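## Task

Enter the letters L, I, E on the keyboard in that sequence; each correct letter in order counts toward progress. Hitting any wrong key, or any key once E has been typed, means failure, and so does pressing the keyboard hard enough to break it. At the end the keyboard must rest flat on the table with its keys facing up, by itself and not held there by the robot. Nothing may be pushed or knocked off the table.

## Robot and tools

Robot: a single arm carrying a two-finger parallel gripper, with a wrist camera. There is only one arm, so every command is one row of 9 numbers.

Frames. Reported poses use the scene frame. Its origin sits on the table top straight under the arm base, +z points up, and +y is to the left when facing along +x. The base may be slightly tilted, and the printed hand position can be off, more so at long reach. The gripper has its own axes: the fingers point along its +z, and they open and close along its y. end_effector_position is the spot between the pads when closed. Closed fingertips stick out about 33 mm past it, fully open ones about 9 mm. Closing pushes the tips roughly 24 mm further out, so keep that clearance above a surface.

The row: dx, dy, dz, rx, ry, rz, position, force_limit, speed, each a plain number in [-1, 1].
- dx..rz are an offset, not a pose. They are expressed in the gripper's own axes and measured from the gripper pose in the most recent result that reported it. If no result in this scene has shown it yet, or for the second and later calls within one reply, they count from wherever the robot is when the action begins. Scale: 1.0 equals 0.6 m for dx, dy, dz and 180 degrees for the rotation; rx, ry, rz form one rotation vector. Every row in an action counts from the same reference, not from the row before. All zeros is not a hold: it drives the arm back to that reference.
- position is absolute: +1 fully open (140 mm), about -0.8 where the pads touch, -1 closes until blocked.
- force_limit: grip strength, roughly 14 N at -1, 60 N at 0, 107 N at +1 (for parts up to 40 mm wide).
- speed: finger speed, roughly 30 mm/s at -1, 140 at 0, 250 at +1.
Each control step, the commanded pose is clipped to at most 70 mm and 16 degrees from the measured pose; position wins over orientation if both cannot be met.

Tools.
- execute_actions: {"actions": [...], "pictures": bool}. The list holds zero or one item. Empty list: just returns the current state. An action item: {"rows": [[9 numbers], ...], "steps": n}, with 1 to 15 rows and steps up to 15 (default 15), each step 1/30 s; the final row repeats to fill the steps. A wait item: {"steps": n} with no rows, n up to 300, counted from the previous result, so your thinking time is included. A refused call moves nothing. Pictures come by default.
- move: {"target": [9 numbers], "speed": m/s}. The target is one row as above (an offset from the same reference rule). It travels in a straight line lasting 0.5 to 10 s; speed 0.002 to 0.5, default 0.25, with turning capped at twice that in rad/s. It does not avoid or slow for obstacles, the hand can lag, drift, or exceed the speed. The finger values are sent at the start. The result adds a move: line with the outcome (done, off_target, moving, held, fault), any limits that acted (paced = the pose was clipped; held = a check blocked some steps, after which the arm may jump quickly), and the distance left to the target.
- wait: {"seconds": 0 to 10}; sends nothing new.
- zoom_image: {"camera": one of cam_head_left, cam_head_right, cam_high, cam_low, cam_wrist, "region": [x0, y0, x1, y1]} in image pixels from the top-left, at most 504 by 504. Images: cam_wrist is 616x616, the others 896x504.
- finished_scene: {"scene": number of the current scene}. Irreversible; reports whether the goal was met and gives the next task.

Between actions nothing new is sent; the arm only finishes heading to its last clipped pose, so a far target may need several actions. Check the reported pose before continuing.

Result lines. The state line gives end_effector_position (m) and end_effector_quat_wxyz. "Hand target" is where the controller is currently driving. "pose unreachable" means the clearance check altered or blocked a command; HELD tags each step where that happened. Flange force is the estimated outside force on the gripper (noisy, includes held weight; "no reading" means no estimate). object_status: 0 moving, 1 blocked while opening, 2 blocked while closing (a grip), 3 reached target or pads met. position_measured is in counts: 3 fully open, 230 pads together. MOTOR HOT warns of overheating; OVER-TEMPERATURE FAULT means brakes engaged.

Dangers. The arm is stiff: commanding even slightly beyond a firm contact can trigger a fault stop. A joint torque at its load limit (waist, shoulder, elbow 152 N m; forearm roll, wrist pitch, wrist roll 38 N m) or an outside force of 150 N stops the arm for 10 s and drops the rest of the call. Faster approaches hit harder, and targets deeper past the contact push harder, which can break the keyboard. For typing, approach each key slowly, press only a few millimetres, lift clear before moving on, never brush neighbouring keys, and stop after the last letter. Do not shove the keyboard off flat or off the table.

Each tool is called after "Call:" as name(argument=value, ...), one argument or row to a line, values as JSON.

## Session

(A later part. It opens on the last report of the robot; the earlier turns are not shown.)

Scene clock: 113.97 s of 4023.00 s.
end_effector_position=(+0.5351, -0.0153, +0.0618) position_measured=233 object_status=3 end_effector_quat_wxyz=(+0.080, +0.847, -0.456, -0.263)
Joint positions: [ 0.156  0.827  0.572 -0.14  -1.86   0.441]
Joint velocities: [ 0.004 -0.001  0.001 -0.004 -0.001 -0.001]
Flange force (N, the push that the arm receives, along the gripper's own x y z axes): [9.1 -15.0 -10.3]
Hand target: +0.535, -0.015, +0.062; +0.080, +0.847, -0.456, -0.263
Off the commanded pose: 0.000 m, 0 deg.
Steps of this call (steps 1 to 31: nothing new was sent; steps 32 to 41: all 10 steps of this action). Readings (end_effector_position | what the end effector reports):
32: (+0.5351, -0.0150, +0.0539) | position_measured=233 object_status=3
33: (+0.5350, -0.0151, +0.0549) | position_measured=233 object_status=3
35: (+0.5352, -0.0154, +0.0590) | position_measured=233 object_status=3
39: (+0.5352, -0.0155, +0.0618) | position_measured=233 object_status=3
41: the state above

Call:
move(
  target=[0.00707, 0.05110, 0.01945, 0, 0, 0, -1, 0, 0],
  speed=0.08,
)

Call:
zoom_image(
  camera="cam_wrist",
  region=[250, 240, 350, 340],
)

Scene clock: 119.03 s of 4023.00 s.
end_effector_position=(+0.5086, -0.0350, +0.0618) position_measured=233 object_status=3 end_effector_quat_wxyz=(+0.080, +0.847, -0.456, -0.263)
Joint positions: [ 0.132  0.76   0.455 -0.126 -1.814  0.471]
Joint velocities: [ 0.  0. -0. -0. -0. -0.]
Flange force (N, the push that the arm receives, along the gripper's own x y z axes): [6.3 -11.0 -6.2]
Hand target: +0.509, -0.035, +0.062; +0.080, +0.847, -0.456, -0.263
Off the commanded pose: 0.000 m, 0 deg.
After step 90, 1.33 s passed at rest.
move: done
camera_calibration (this result's frames):
cam_wrist: T_world_to_cam=[[-0.830017, -0.376511, 0.411475, 0.392748], [-0.0775583, 0.808505, 0.583356, 0.0335121], [-0.552319, 0.452282, -0.700275, 0.530176], [0, 0, 0, 1]] pos_world=[0.621413, -0.11901, 0.190113]

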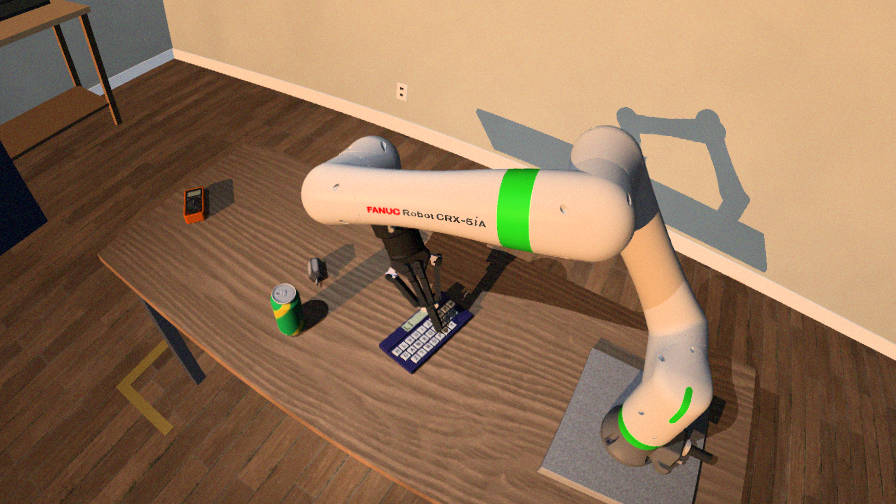

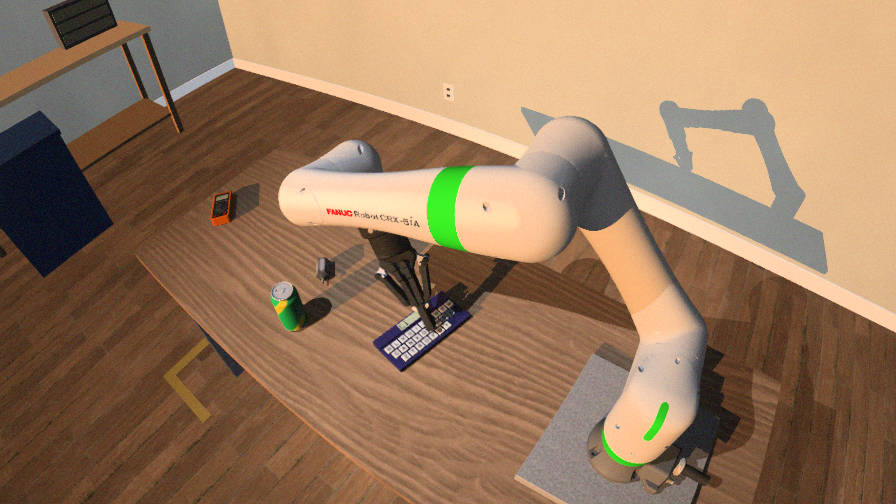

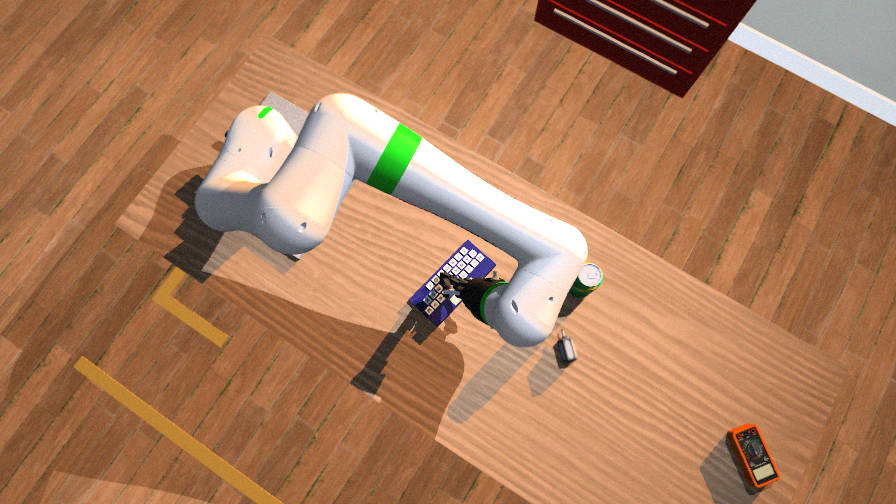

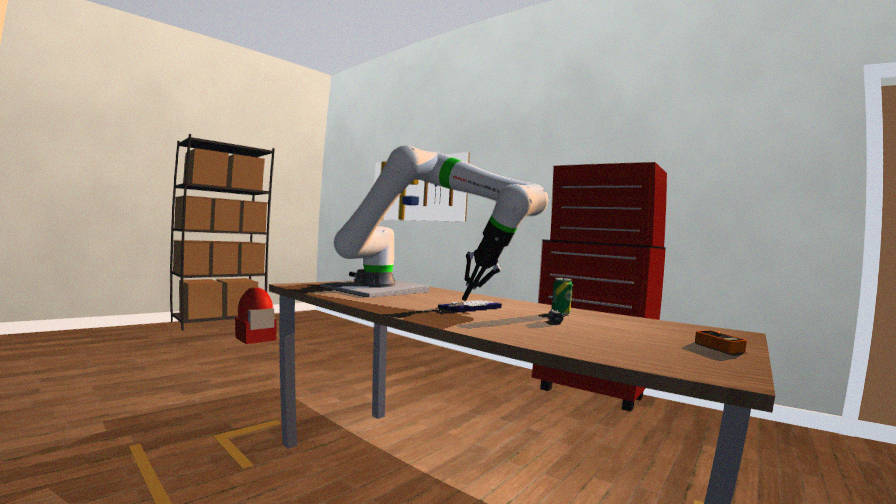

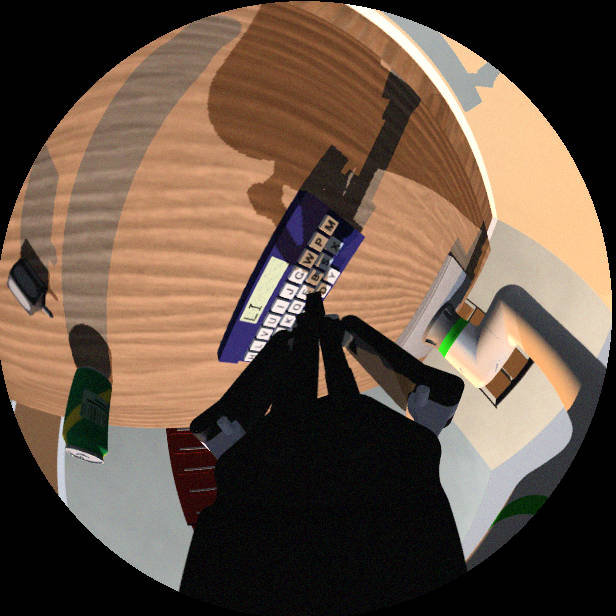

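Region (250, 240, 350, 340) of cam_wrist's 616x616 image, scaled by 5.040, with more detail than that image has.

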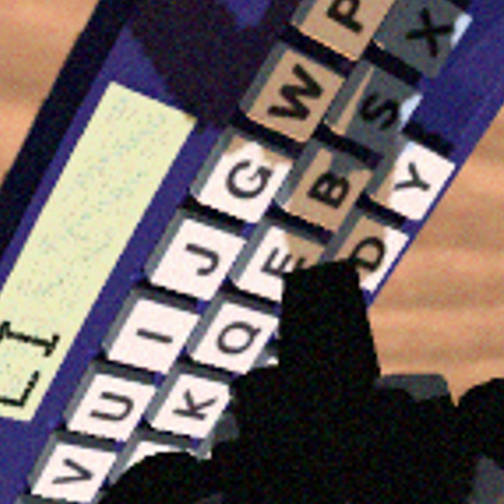

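Call:
execute_actions(
  actions=[
    {"rows": [[0.00093,-0.00094,0.00212,0,0,0,-1,0,0],[0.00186,-0.00188,0.00425,0,0,0,-1,0,0],[0.0028,-0.00281,0.00637,0,0,0,-1,0,0],[0.00323,-0.00325,0.00736,0,0,0,-1,0,0],[0.00354,-0.00356,0.00807,0,0,0,-1,0,0],[0.00379,-0.00381,0.00863,0,0,0,-1,0,0],[0.00404,-0.00406,0.0092,0,0,0,-1,0,0],[0.00428,-0.00431,0.00976,0,0,0,-1,0,0],[0.00453,-0.00456,0.01033,0,0,0,-1,0,0],[0.00472,-0.00475,0.01075,0,0,0,-1,0,0],[0.00484,-0.00488,0.01104,0,0,0,-1,0,0]], "steps": 15},
  ],
)

Call:
zoom_image(
  camera="cam_wrist",
  region=[230, 240, 350, 350],
)

Scene clock: 123.80 s of 4023.00 s.
end_effector_position=(+0.5087, -0.0350, +0.0540) position_measured=233 object_status=3 end_effector_quat_wxyz=(+0.080, +0.847, -0.456, -0.263)
Joint positions: [ 0.132  0.767  0.448 -0.125 -1.799  0.473]
Joint velocities: [ 0.001  0.    -0.     0.     0.     0.001]
Flange force (N, the push that the arm receives, along the gripper's own x y z axes): [5.8 -10.1 -6.3]
Hand target: +0.509, -0.035, +0.054; +0.080, +0.847, -0.456, -0.263
Off the commanded pose: 0.000 m, 0 deg.
Steps of this call (steps 1 to 90: nothing new was sent; then 1.27 s passed at rest; steps 91 to 105: all 15 steps of this action). Readings (end_effector_position | what the end effector reports):
91: (+0.5087, -0.0350, +0.0617) | position_measured=233 object_status=3
92: (+0.5088, -0.0350, +0.0609) | position_measured=233 object_status=3
94: (+0.5087, -0.0350, +0.0580) | position_measured=233 object_status=3
98: (+0.5087, -0.0350, +0.0555) | position_measured=233 object_status=3
105: the state above
camera_calibration (this result's frames):
cam_wrist: T_world_to_cam=[[-0.830034, -0.376496, 0.411455, 0.395977], [-0.0775628, 0.808511, 0.583348, 0.0380626], [-0.552293, 0.452285, -0.700293, 0.524722], [0, 0, 0, 1]] pos_world=[0.621427, -0.119014, 0.182329]

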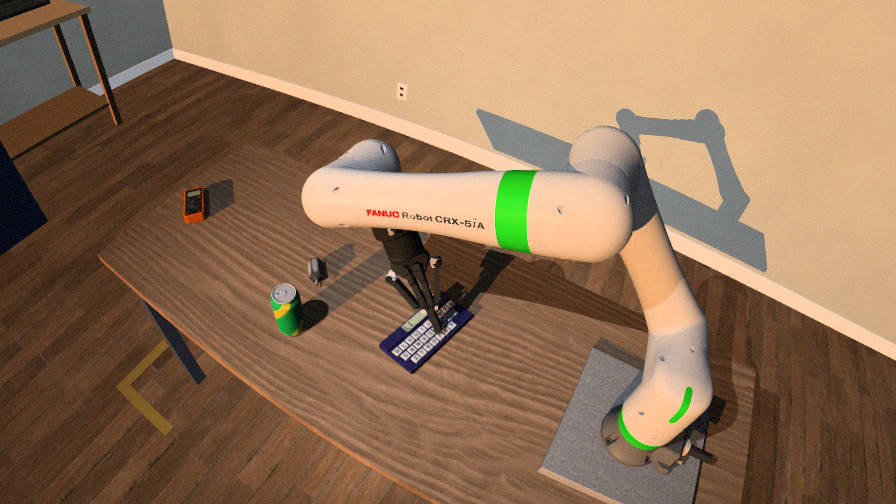

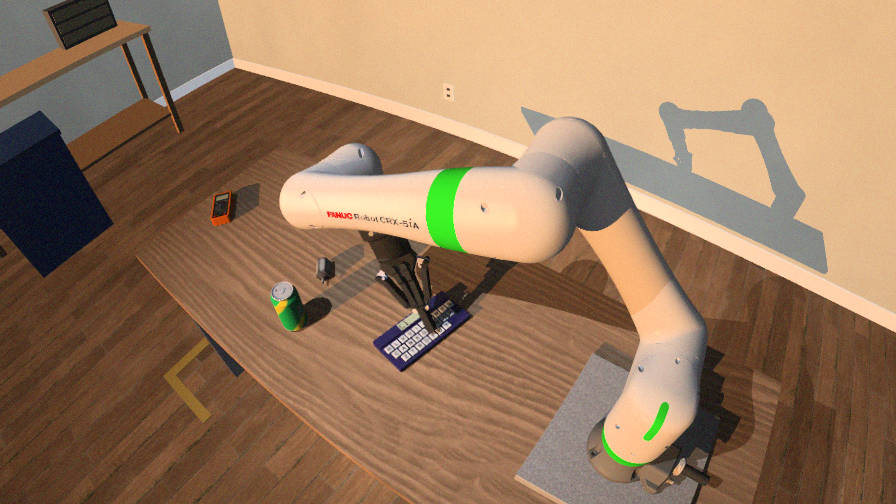

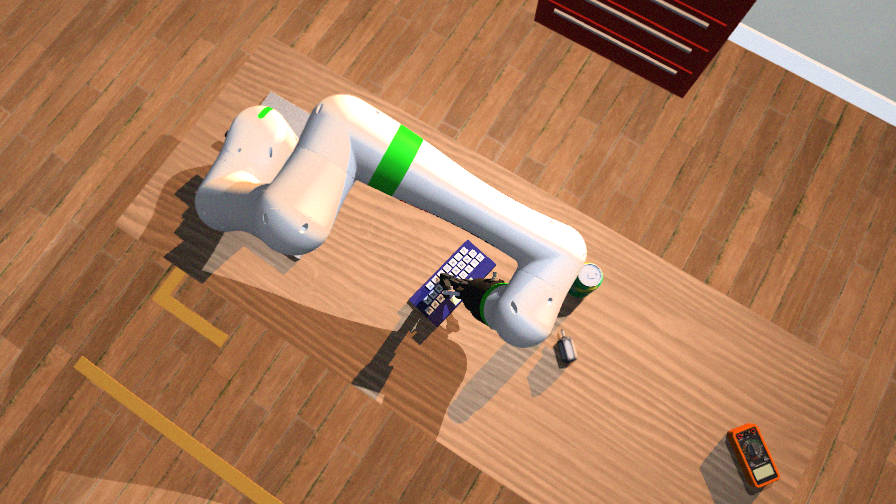

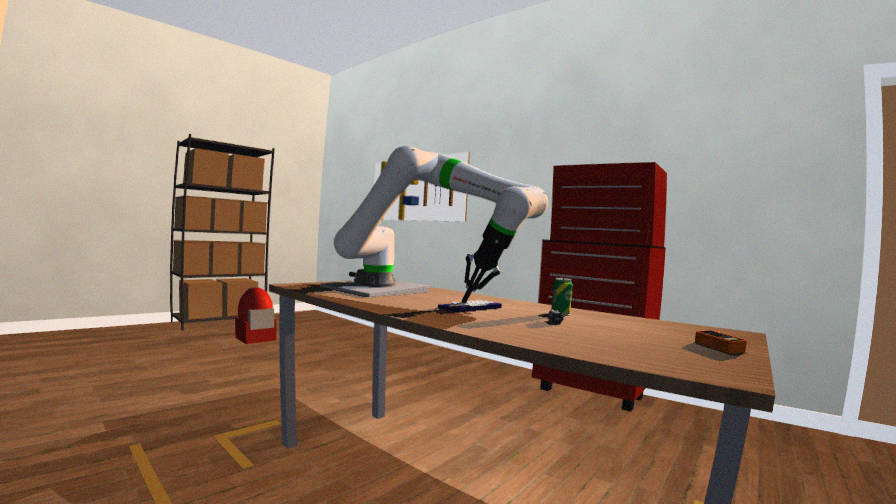

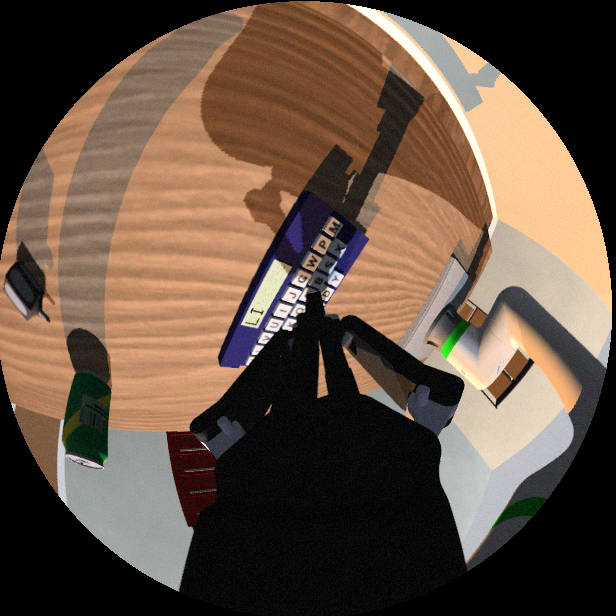

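Region (230, 240, 350, 350) of cam_wrist's 616x616 image, scaled by 4.200, with more detail than that image has; it fills the top 462 rows of this view, and the rest is white.

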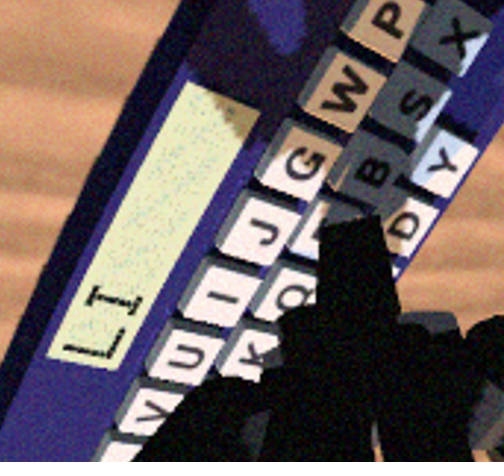

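Not yet registered; 0.5 mm more.

Call:
execute_actions(
  actions=[
    {"rows": [[0.00016,-0.00016,0.00035,0,0,0,-1,0,0],[0.00031,-0.00031,0.00071,0,0,0,-1,0,0]], "steps": 8},
  ],
)

Call:
zoom_image(
  camera="cam_wrist",
  region=[230, 240, 350, 350],
)

Scene clock: 125.37 s of 4023.00 s.
end_effector_position=(+0.5086, -0.0350, +0.0535) position_measured=233 object_status=3 end_effector_quat_wxyz=(+0.080, +0.847, -0.456, -0.263)
Joint positions: [ 0.132  0.767  0.447 -0.125 -1.798  0.474]
Joint velocities: [-0.001  0.    -0.     0.001 -0.     0.   ]
Flange force (N, the push that the arm receives, along the gripper's own x y z axes): [6.2 -10.0 -7.5]
Hand target: +0.509, -0.035, +0.054; +0.080, +0.847, -0.456, -0.263
Off the commanded pose: 0.000 m, 0 deg.
Steps of this call (steps 1 to 39: nothing new was sent; steps 40 to 47: all 8 steps of this action). Readings (end_effector_position | what the end effector reports):
40: (+0.5087, -0.0350, +0.0540) | position_measured=233 object_status=3
41: (+0.5087, -0.0350, +0.0538) | position_measured=233 object_status=3
43: (+0.5086, -0.0350, +0.0535) | position_measured=233 object_status=3
47: the state above
camera_calibration (this result's frames):
cam_wrist: T_world_to_cam=[[-0.830031, -0.376496, 0.41146, 0.396183], [-0.0775501, 0.808503, 0.58336, 0.0383468], [-0.552299, 0.452298, -0.70028, 0.524366], [0, 0, 0, 1]] pos_world=[0.621425, -0.119012, 0.181819]

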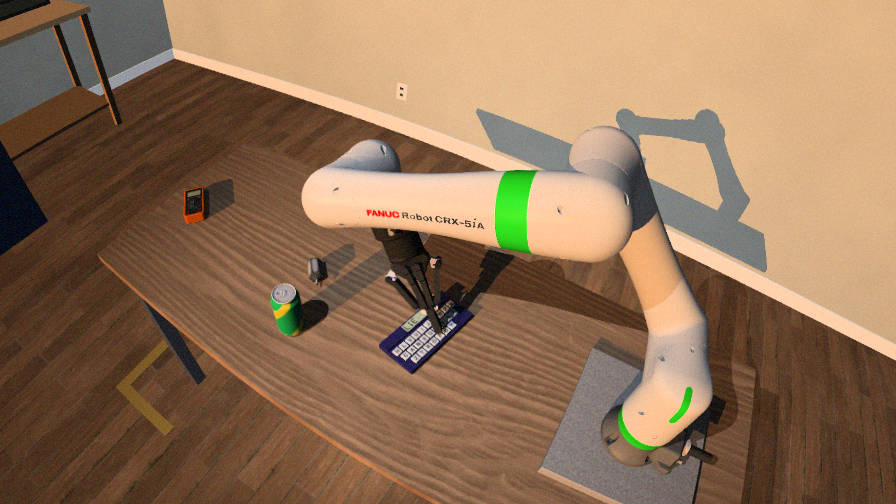

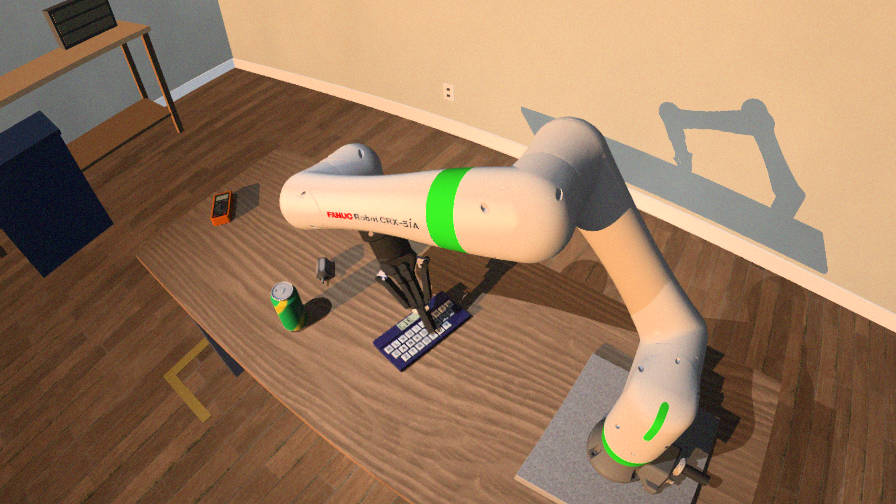

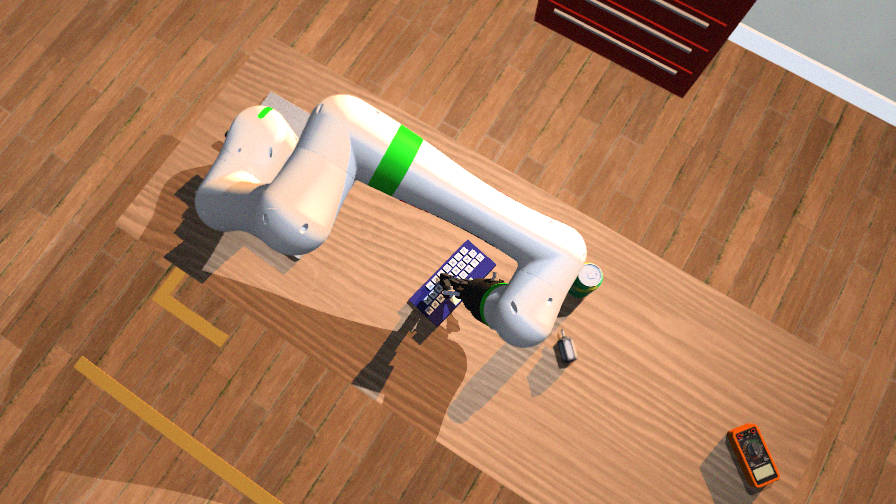

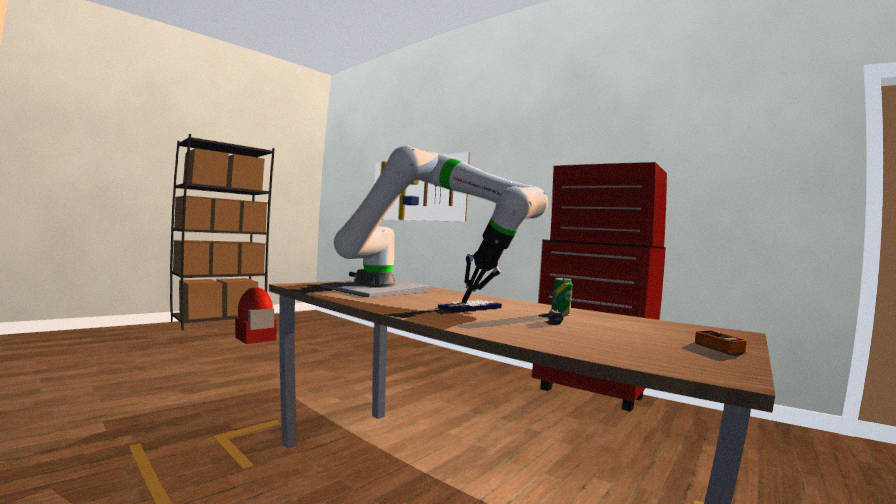

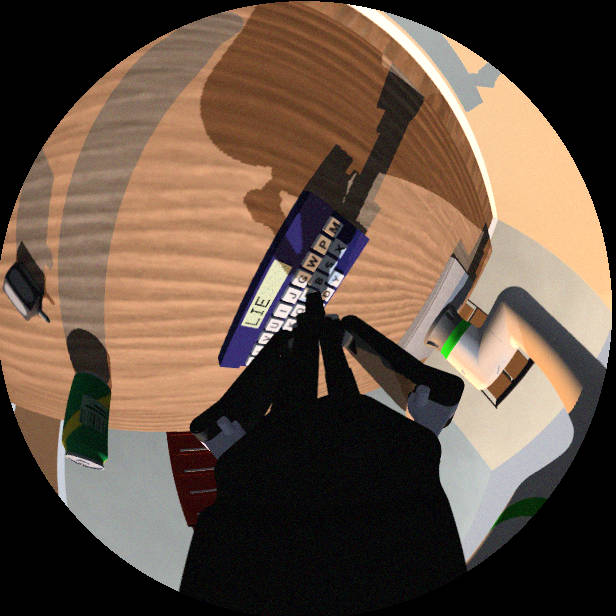

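Region (230, 240, 350, 350) of cam_wrist's 616x616 image, scaled by 4.200, with more detail than that image has; it fills the top 462 rows of this view, and the rest is white.

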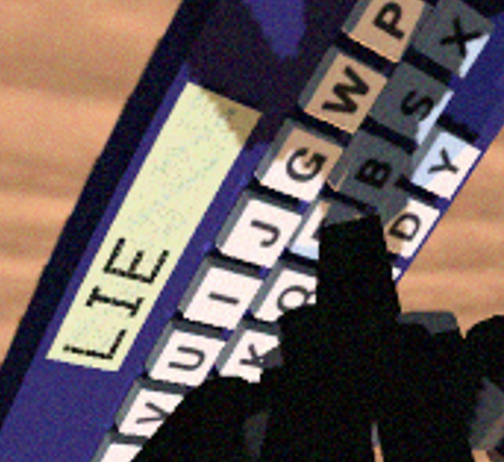

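"LIE" is displayed. Lifting straight up clear of the keyboard.

Call:
move(
  target=[-0.02484, 0.025, -0.0566, 0, 0, 0, -1, 0, 0],
  speed=0.1,
)

Call:
zoom_image(
  camera="cam_wrist",
  region=[200, 180, 370, 350],
)

Scene clock: 127.17 s of 4023.00 s.
end_effector_position=(+0.5086, -0.0350, +0.0936) position_measured=233 object_status=3 end_effector_quat_wxyz=(+0.080, +0.847, -0.456, -0.263)
Joint positions: [ 0.134  0.734  0.49  -0.129 -1.874  0.461]
Joint velocities: [-0.001  0.    -0.    -0.    -0.     0.001]
Flange force (N, the push that the arm receives, along the gripper's own x y z axes): [4.7 -7.9 -5.4]
Hand target: +0.509, -0.035, +0.094; +0.080, +0.847, -0.456, -0.263
Off the commanded pose: 0.000 m, 0 deg.
move: done
camera_calibration (this result's frames):
cam_wrist: T_world_to_cam=[[-0.830031, -0.376605, 0.411361, 0.379676], [-0.0776758, 0.808452, 0.583414, 0.0149896], [-0.552282, 0.452299, -0.700293, 0.552351], [0, 0, 0, 1]] pos_world=[0.62136, -0.118958, 0.221878]

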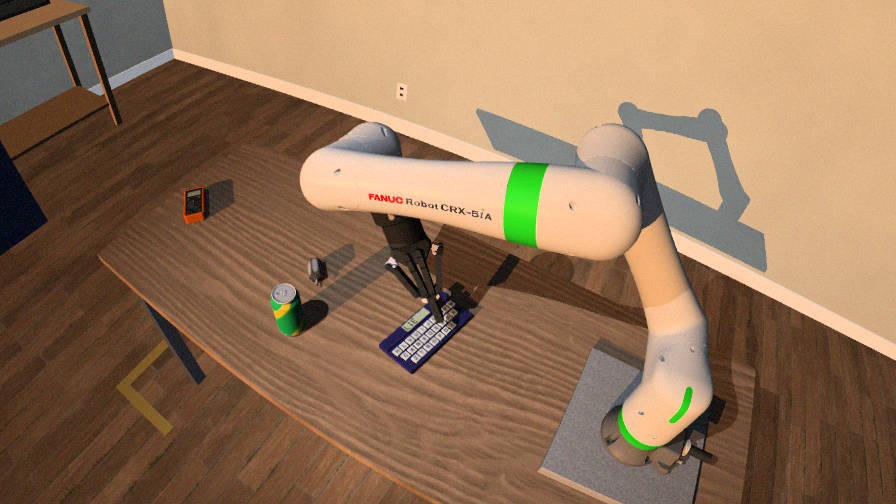

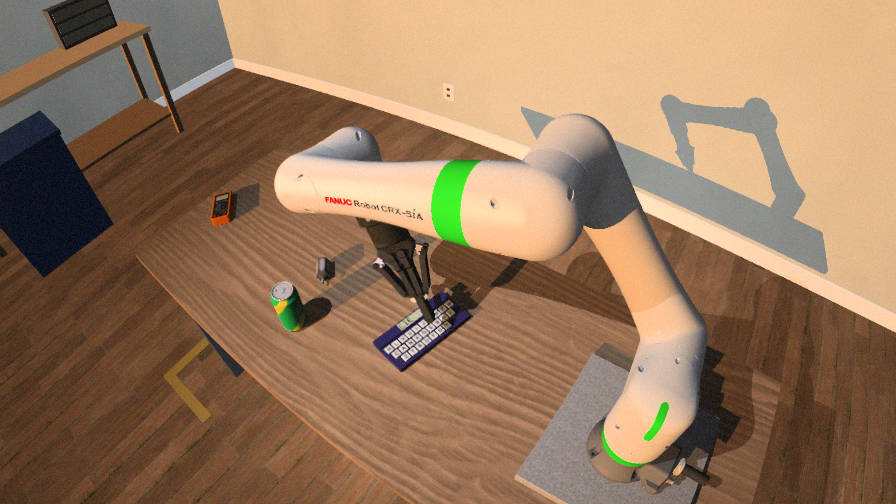

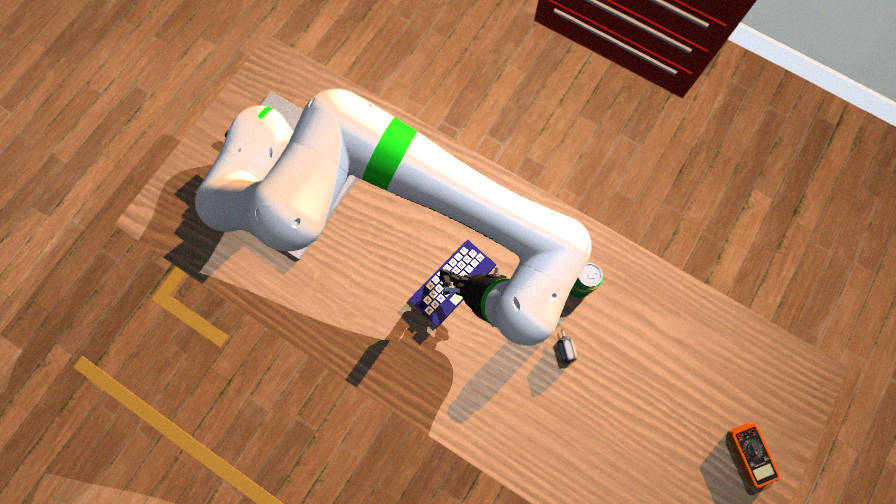

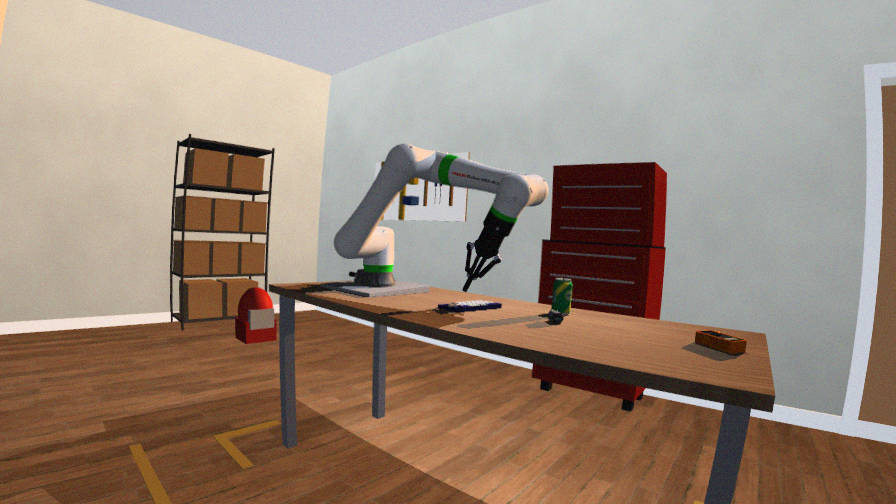

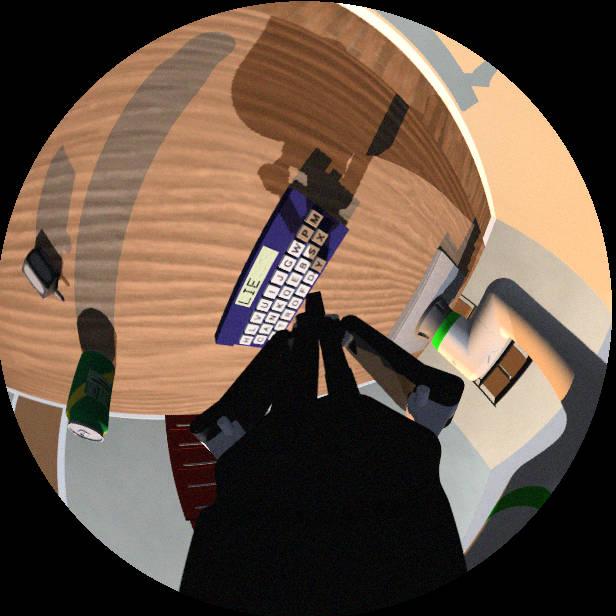

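Region (200, 180, 370, 350) of cam_wrist's 616x616 image, scaled by 2.965, with more detail than that image has.

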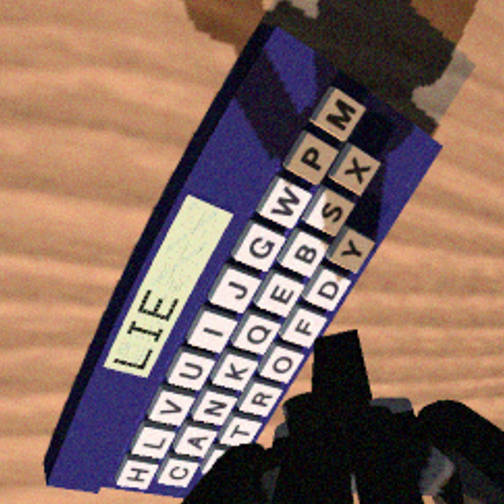

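The display reads exactly "LIE" and the gripper is clear of the keyboard.

Call:
finished_scene(
  scene=1,
)

The scene is finished: the task was done.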